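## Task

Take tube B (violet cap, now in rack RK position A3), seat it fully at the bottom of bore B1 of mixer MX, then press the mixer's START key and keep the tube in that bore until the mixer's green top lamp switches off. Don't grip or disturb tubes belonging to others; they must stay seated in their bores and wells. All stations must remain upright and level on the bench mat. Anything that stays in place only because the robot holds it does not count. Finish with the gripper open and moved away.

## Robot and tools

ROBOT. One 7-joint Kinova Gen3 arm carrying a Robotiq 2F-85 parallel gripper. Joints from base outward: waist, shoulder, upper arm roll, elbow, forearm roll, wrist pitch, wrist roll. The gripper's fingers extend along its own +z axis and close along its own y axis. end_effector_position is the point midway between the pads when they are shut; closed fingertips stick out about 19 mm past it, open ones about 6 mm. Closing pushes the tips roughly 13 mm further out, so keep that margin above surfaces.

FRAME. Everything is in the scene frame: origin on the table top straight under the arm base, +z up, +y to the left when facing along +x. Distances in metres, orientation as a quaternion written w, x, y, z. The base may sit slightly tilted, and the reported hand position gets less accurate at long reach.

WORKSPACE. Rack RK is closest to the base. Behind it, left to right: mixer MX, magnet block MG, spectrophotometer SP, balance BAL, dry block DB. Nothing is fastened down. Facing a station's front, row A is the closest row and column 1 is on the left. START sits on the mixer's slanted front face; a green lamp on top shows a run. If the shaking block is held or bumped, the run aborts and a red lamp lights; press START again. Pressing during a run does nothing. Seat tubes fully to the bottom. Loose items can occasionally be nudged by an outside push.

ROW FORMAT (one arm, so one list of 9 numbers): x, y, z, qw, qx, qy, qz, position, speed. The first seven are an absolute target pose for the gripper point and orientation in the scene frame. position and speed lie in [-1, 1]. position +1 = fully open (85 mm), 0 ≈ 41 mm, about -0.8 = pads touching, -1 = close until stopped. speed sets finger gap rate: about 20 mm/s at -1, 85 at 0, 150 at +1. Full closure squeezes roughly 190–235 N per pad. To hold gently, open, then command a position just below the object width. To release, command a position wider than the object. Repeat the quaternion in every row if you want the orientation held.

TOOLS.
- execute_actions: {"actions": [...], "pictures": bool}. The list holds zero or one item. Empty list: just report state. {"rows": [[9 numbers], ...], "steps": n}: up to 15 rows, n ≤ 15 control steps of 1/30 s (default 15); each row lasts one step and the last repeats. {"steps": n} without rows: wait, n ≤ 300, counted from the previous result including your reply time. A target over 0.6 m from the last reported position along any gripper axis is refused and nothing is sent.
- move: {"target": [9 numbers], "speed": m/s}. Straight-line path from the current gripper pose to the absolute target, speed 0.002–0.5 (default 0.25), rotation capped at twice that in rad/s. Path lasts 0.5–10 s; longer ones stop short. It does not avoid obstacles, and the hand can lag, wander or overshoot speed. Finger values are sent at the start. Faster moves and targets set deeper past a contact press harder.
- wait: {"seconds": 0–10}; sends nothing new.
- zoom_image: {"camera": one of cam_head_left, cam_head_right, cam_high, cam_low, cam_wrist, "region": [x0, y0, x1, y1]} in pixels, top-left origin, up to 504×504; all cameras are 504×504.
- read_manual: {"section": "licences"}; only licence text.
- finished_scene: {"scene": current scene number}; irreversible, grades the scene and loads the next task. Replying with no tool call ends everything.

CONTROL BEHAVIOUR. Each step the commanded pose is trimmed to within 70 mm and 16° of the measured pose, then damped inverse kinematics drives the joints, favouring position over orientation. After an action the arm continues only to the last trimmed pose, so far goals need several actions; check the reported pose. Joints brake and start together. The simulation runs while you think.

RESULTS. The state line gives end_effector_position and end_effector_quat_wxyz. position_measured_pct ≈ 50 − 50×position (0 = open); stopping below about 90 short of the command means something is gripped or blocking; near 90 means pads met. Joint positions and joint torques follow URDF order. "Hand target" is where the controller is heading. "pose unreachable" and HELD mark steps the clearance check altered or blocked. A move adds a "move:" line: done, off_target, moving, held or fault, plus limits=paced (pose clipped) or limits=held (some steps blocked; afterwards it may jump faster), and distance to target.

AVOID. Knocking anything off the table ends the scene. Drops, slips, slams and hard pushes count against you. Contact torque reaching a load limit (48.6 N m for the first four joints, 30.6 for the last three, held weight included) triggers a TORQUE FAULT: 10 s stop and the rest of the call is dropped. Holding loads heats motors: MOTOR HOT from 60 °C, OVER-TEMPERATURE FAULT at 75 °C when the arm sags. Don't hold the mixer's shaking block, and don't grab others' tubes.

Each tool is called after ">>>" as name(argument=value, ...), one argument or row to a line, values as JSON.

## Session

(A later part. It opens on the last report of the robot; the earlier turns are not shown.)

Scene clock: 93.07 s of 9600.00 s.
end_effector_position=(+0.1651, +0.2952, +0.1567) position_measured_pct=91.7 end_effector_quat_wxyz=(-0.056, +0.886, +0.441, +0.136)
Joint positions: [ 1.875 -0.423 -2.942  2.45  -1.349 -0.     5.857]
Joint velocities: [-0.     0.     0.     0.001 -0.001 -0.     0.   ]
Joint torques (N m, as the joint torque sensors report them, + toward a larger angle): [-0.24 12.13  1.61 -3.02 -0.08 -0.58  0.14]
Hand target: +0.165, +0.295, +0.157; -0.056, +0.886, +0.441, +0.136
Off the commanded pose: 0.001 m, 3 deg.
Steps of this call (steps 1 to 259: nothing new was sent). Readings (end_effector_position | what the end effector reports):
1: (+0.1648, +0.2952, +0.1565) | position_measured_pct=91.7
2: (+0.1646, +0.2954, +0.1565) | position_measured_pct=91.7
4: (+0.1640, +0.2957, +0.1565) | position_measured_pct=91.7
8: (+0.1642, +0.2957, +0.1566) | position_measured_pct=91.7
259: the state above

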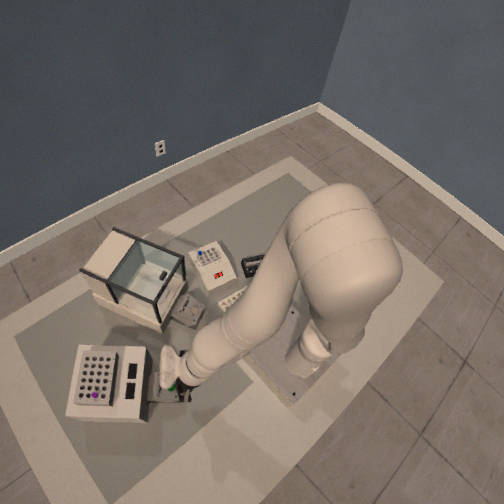

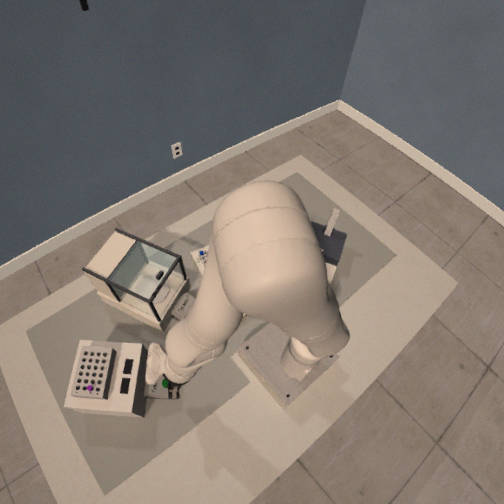

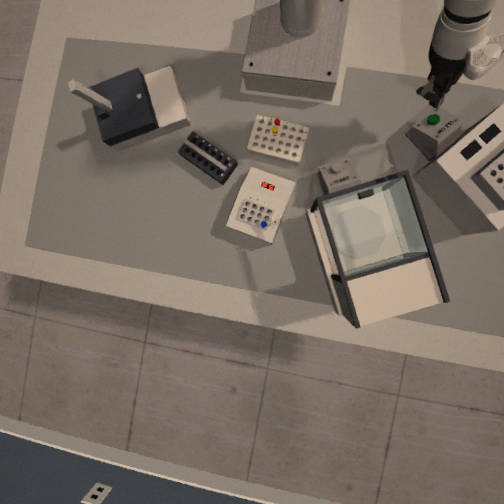

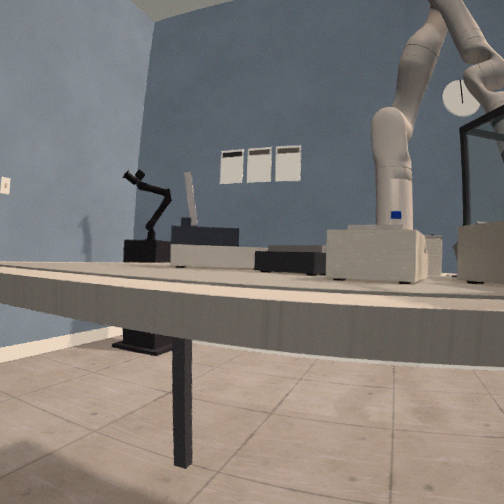

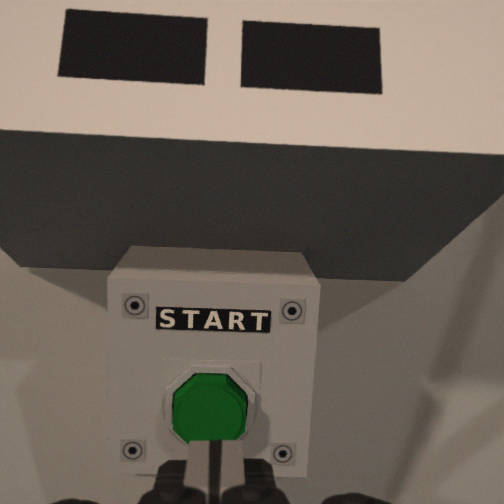

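>>> move(
  target=[0.1742, 0.3064, 0.1296, -0.056, 0.886, 0.441, 0.136, -1, 0],
  speed=0.04,
)

Scene clock: 100.57 s of 9600.00 s.
end_effector_position=(+0.1736, +0.3074, +0.1300) position_measured_pct=91.7 end_effector_quat_wxyz=(-0.055, +0.885, +0.442, +0.135)
Joint positions: [ 2.184 -0.52  -3.329  2.436 -1.143 -0.196  5.658]
Joint velocities: [ 0.132 -0.014 -0.168  0.038  0.154 -0.102 -0.146]
Joint torques (N m, as the joint torque sensors report them, + toward a larger angle): [-0.66 13.82  0.72 -2.48 -0.02 -0.84 -0.05]
Hand target: +0.174, +0.307, +0.130; -0.056, +0.886, +0.441, +0.136
Off the commanded pose: 0.001 m, 0 deg.
move: done

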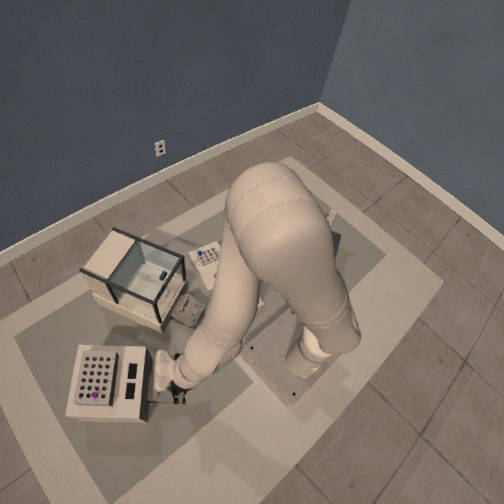

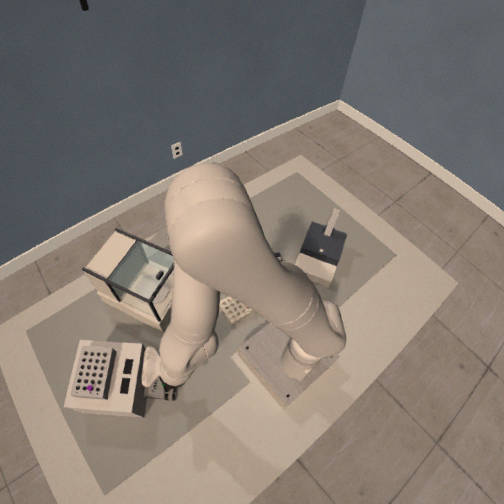

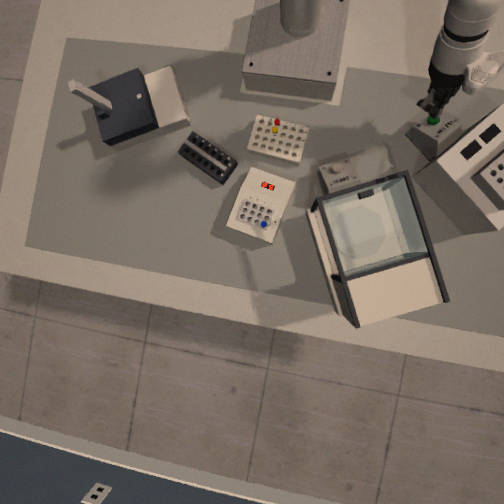

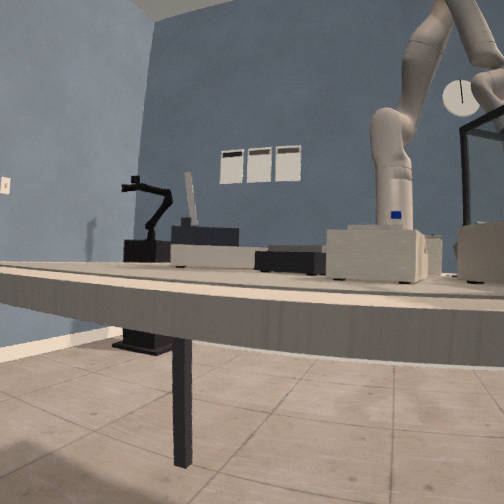

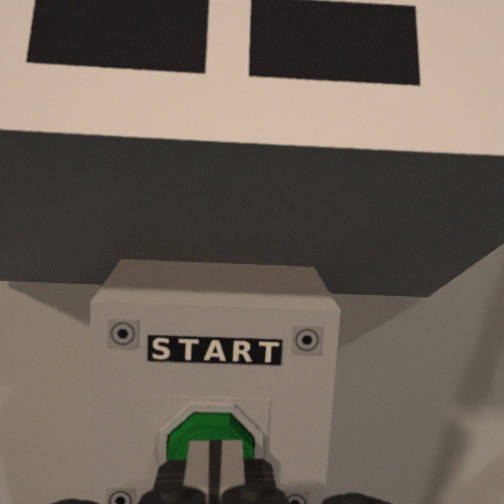

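>>> move(
  target=[0.1767, 0.3092, 0.1171, -0.056, 0.886, 0.441, 0.136, -1, 0],
  speed=0.015,
)

Scene clock: 104.00 s of 9600.00 s.
end_effector_position=(+0.1765, +0.3094, +0.1176) position_measured_pct=91.7 end_effector_quat_wxyz=(-0.056, +0.885, +0.441, +0.136)
Joint positions: [ 2.256 -0.573 -3.42   2.44  -1.052 -0.269  5.574]
Joint velocities: [ 0.011 -0.005 -0.013  0.002  0.015 -0.01  -0.011]
Joint torques (N m, as the joint torque sensors report them, + toward a larger angle): [-0.45 13.4  -0.22 -3.01  0.52 -1.12  0.11]
Hand target: +0.177, +0.309, +0.117; -0.056, +0.886, +0.441, +0.136
Off the commanded pose: 0.001 m, 0 deg.
move: done

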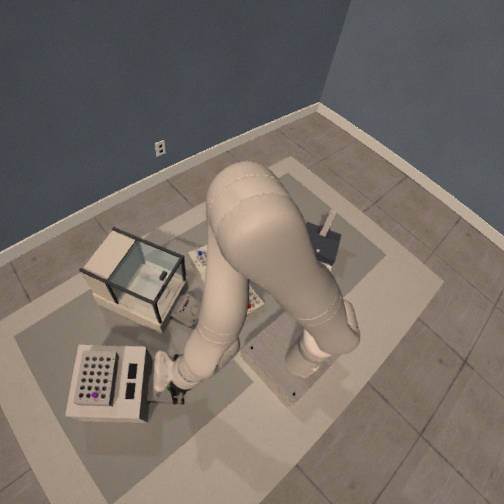

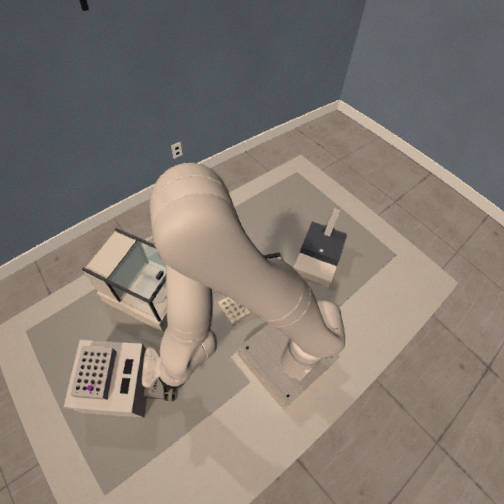

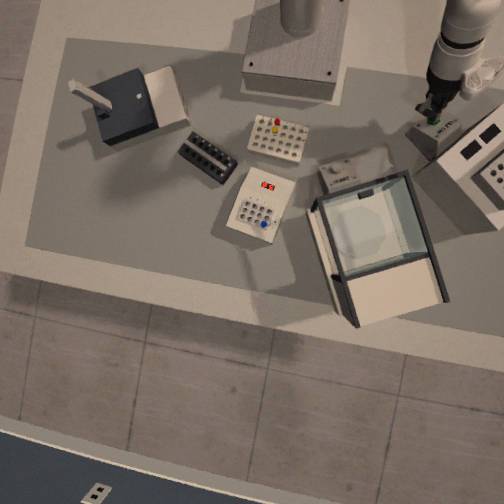

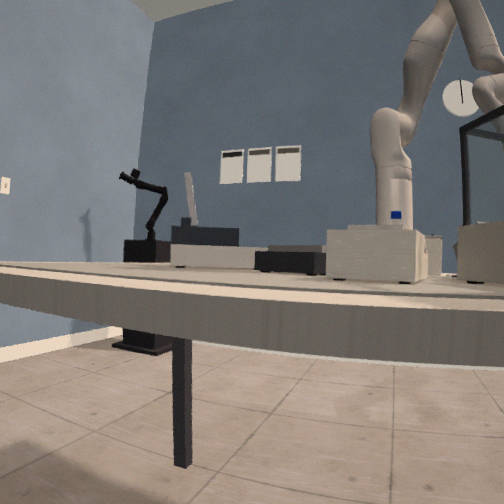

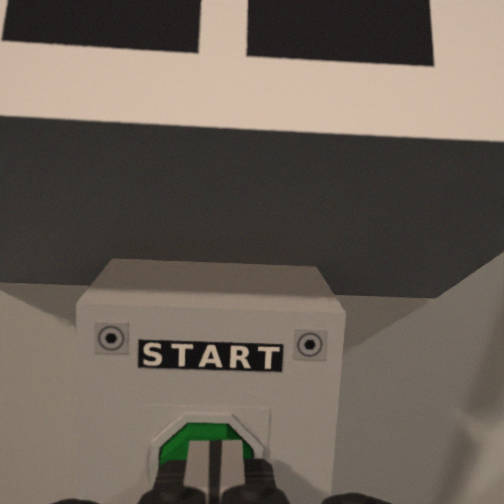

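Not lit yet; go 4 mm further.

>>> move(
  target=[0.1775, 0.3101, 0.1133, -0.056, 0.886, 0.441, 0.136, -1, 0],
  speed=0.012,
)

Scene clock: 107.20 s of 9600.00 s.
end_effector_position=(+0.1775, +0.3105, +0.1143) position_measured_pct=91.7 end_effector_quat_wxyz=(-0.057, +0.885, +0.441, +0.137)
Joint positions: [ 2.269 -0.588 -3.437  2.438 -1.033 -0.286  5.558]
Joint velocities: [ 0.004 -0.003 -0.005 -0.     0.006 -0.004 -0.004]
Joint torques (N m, as the joint torque sensors report them, + toward a larger angle): [-0.45 12.   -0.02 -2.51  0.2  -0.98  0.04]
Hand target: +0.177, +0.310, +0.113; -0.056, +0.886, +0.441, +0.136
Off the commanded pose: 0.001 m, 0 deg.
move: done

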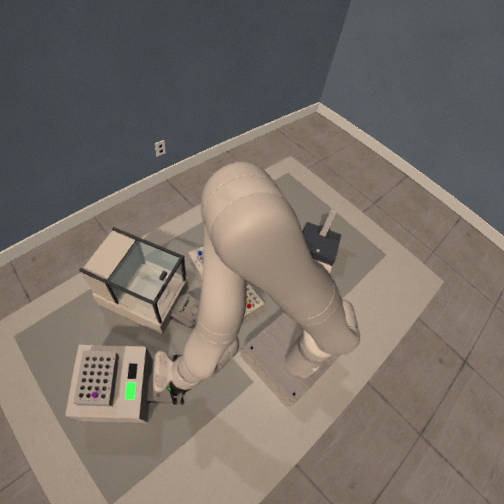

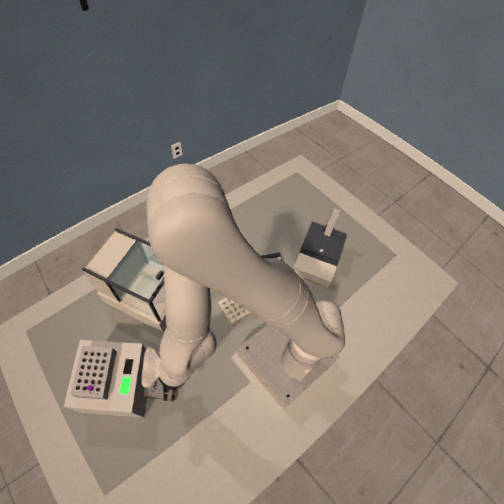

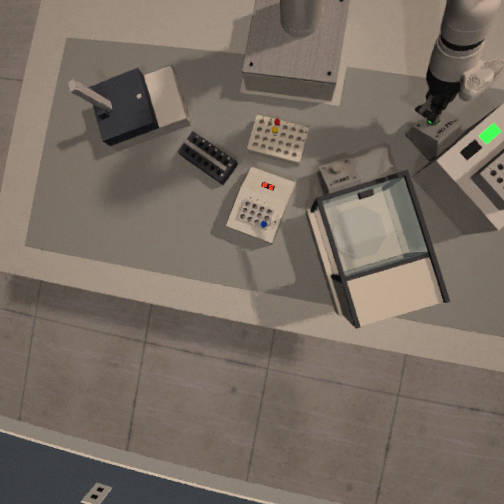

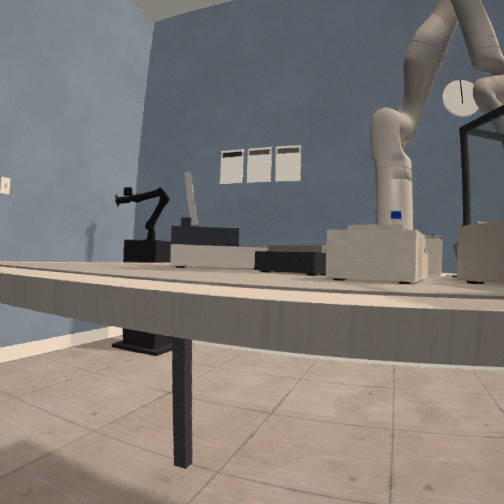

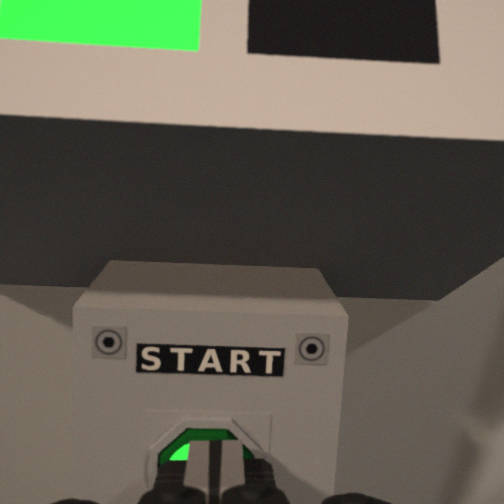

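Green lamp on. Retreat.

>>> move(
  target=[0.160, 0.290, 0.20, -0.056, 0.886, 0.441, 0.136, -1, 0],
  speed=0.06,
)

>>> wait(
  seconds=8,
)

Scene clock: 111.20 s of 9600.00 s.
end_effector_position=(+0.1603, +0.2891, +0.1987) position_measured_pct=91.7 end_effector_quat_wxyz=(-0.088, +0.877, +0.438, +0.174)
Joint positions: [ 1.882 -0.253 -2.971  2.518 -1.516 -0.037  6.028]
Joint velocities: [-0.106  0.003  0.099 -0.004 -0.194  0.005  0.177]
Joint torques (N m, as the joint torque sensors report them, + toward a larger angle): [-0.37 10.02  0.94 -4.29  0.09 -0.42  0.14]
Hand target: +0.160, +0.289, +0.199; -0.088, +0.877, +0.439, +0.174
Off the commanded pose: 0.002 m, 6 deg.
move: off_target

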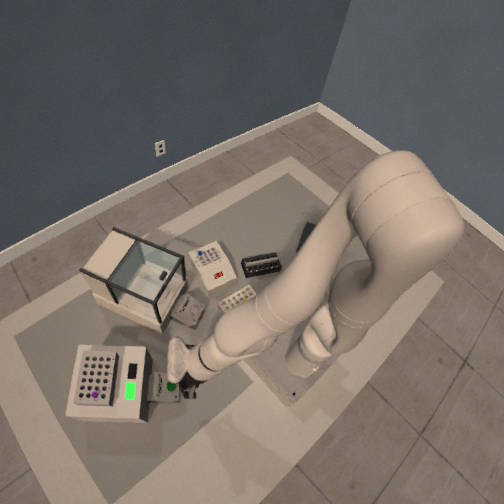

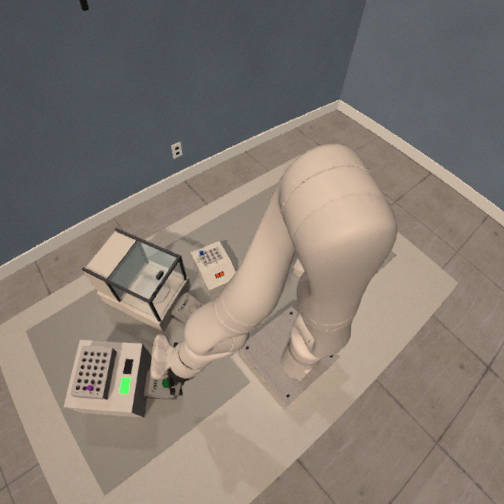

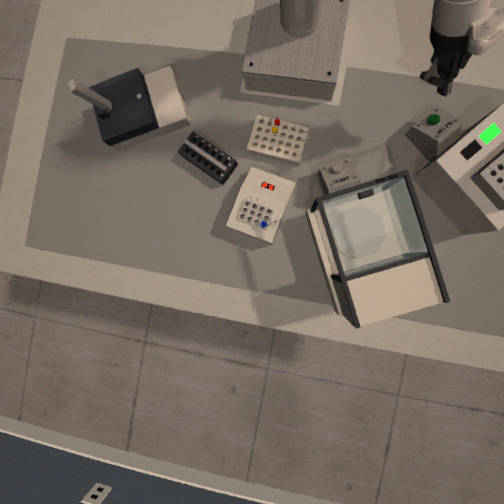

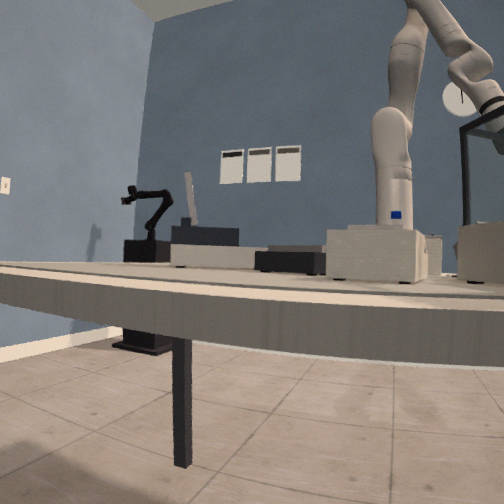

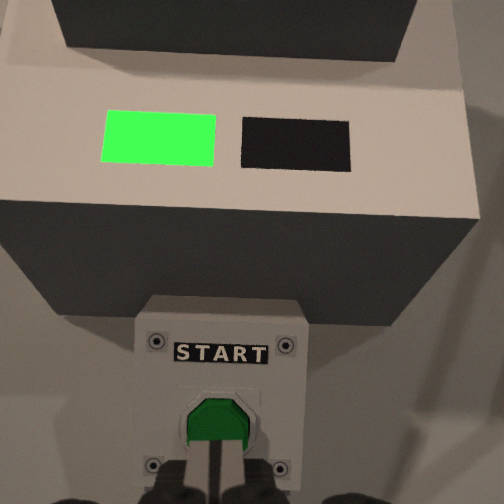

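Scene clock: 119.20 s of 9600.00 s.
end_effector_position=(+0.1601, +0.2893, +0.1990) position_measured_pct=91.7 end_effector_quat_wxyz=(-0.088, +0.877, +0.439, +0.174)
Joint positions: [ 1.872 -0.253 -2.962  2.518 -1.534 -0.037  6.044]
Joint velocities: [-0.    -0.    -0.001  0.     0.     0.     0.002]
Joint torques (N m, as the joint torque sensors report them, + toward a larger angle): [-0.07 10.39  0.48 -4.98 -0.08 -0.49  0.08]
Hand target: +0.160, +0.289, +0.199; -0.088, +0.877, +0.439, +0.174
Off the commanded pose: 0.001 m, 6 deg.
Steps of this call (steps 1 to 240: nothing new was sent). Readings (end_effector_position | what the end effector reports):
1: (+0.1604, +0.2891, +0.1988) | position_measured_pct=91.7
2: (+0.1605, +0.2890, +0.1988) | position_measured_pct=91.7
4: (+0.1606, +0.2890, +0.1989) | position_measured_pct=91.7
8: (+0.1603, +0.2892, +0.1990) | position_measured_pct=91.7
240: the state above

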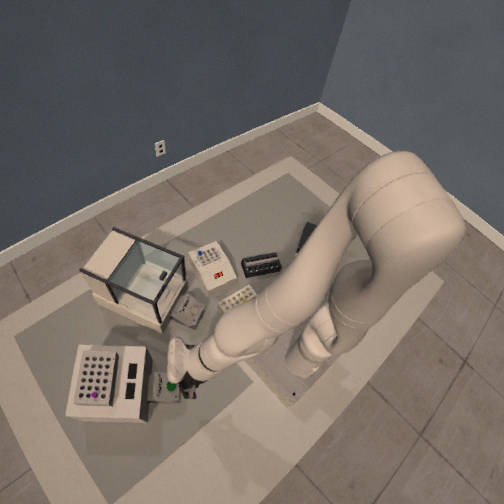

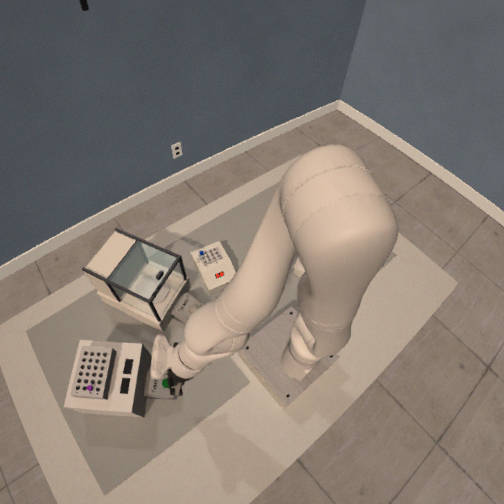

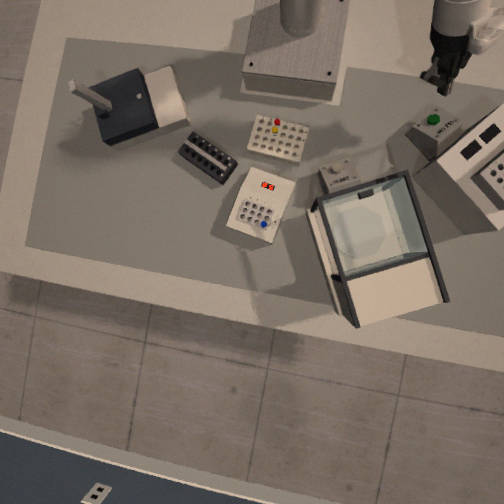

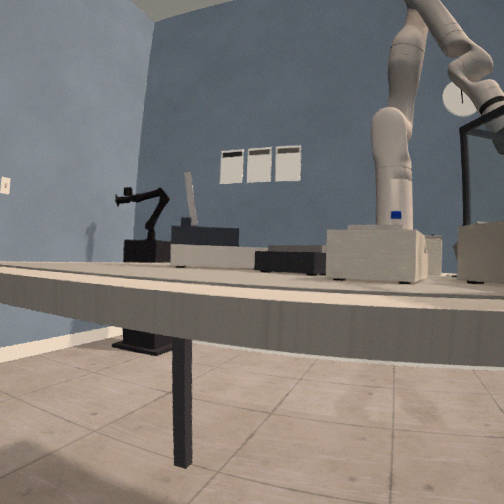

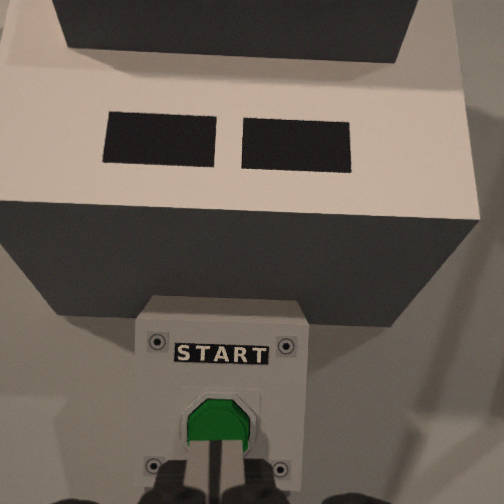

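>>> zoom_image(
  camera="cam_head_left",
  region=[60, 335, 160, 430],
)

Region (60, 335, 160, 430) of cam_head_left's 504x504 image, scaled by 5.040, with more detail than that image has; it fills the top 479 rows of this view, and the rest is white.

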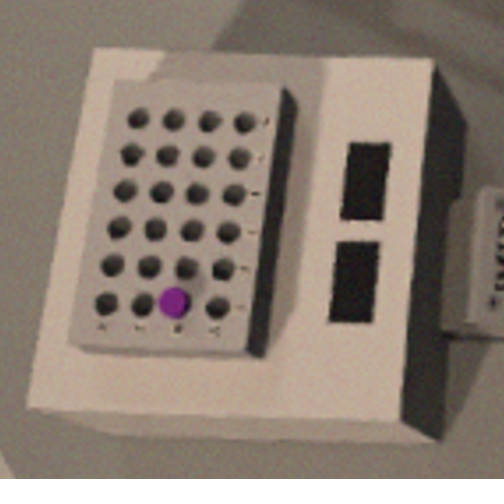

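Tube's in row B (second from the front), column 1 (leftmost seen from the front). Finishing.

>>> finished_scene(
  scene=2,
)

The scene is finished: the task was done.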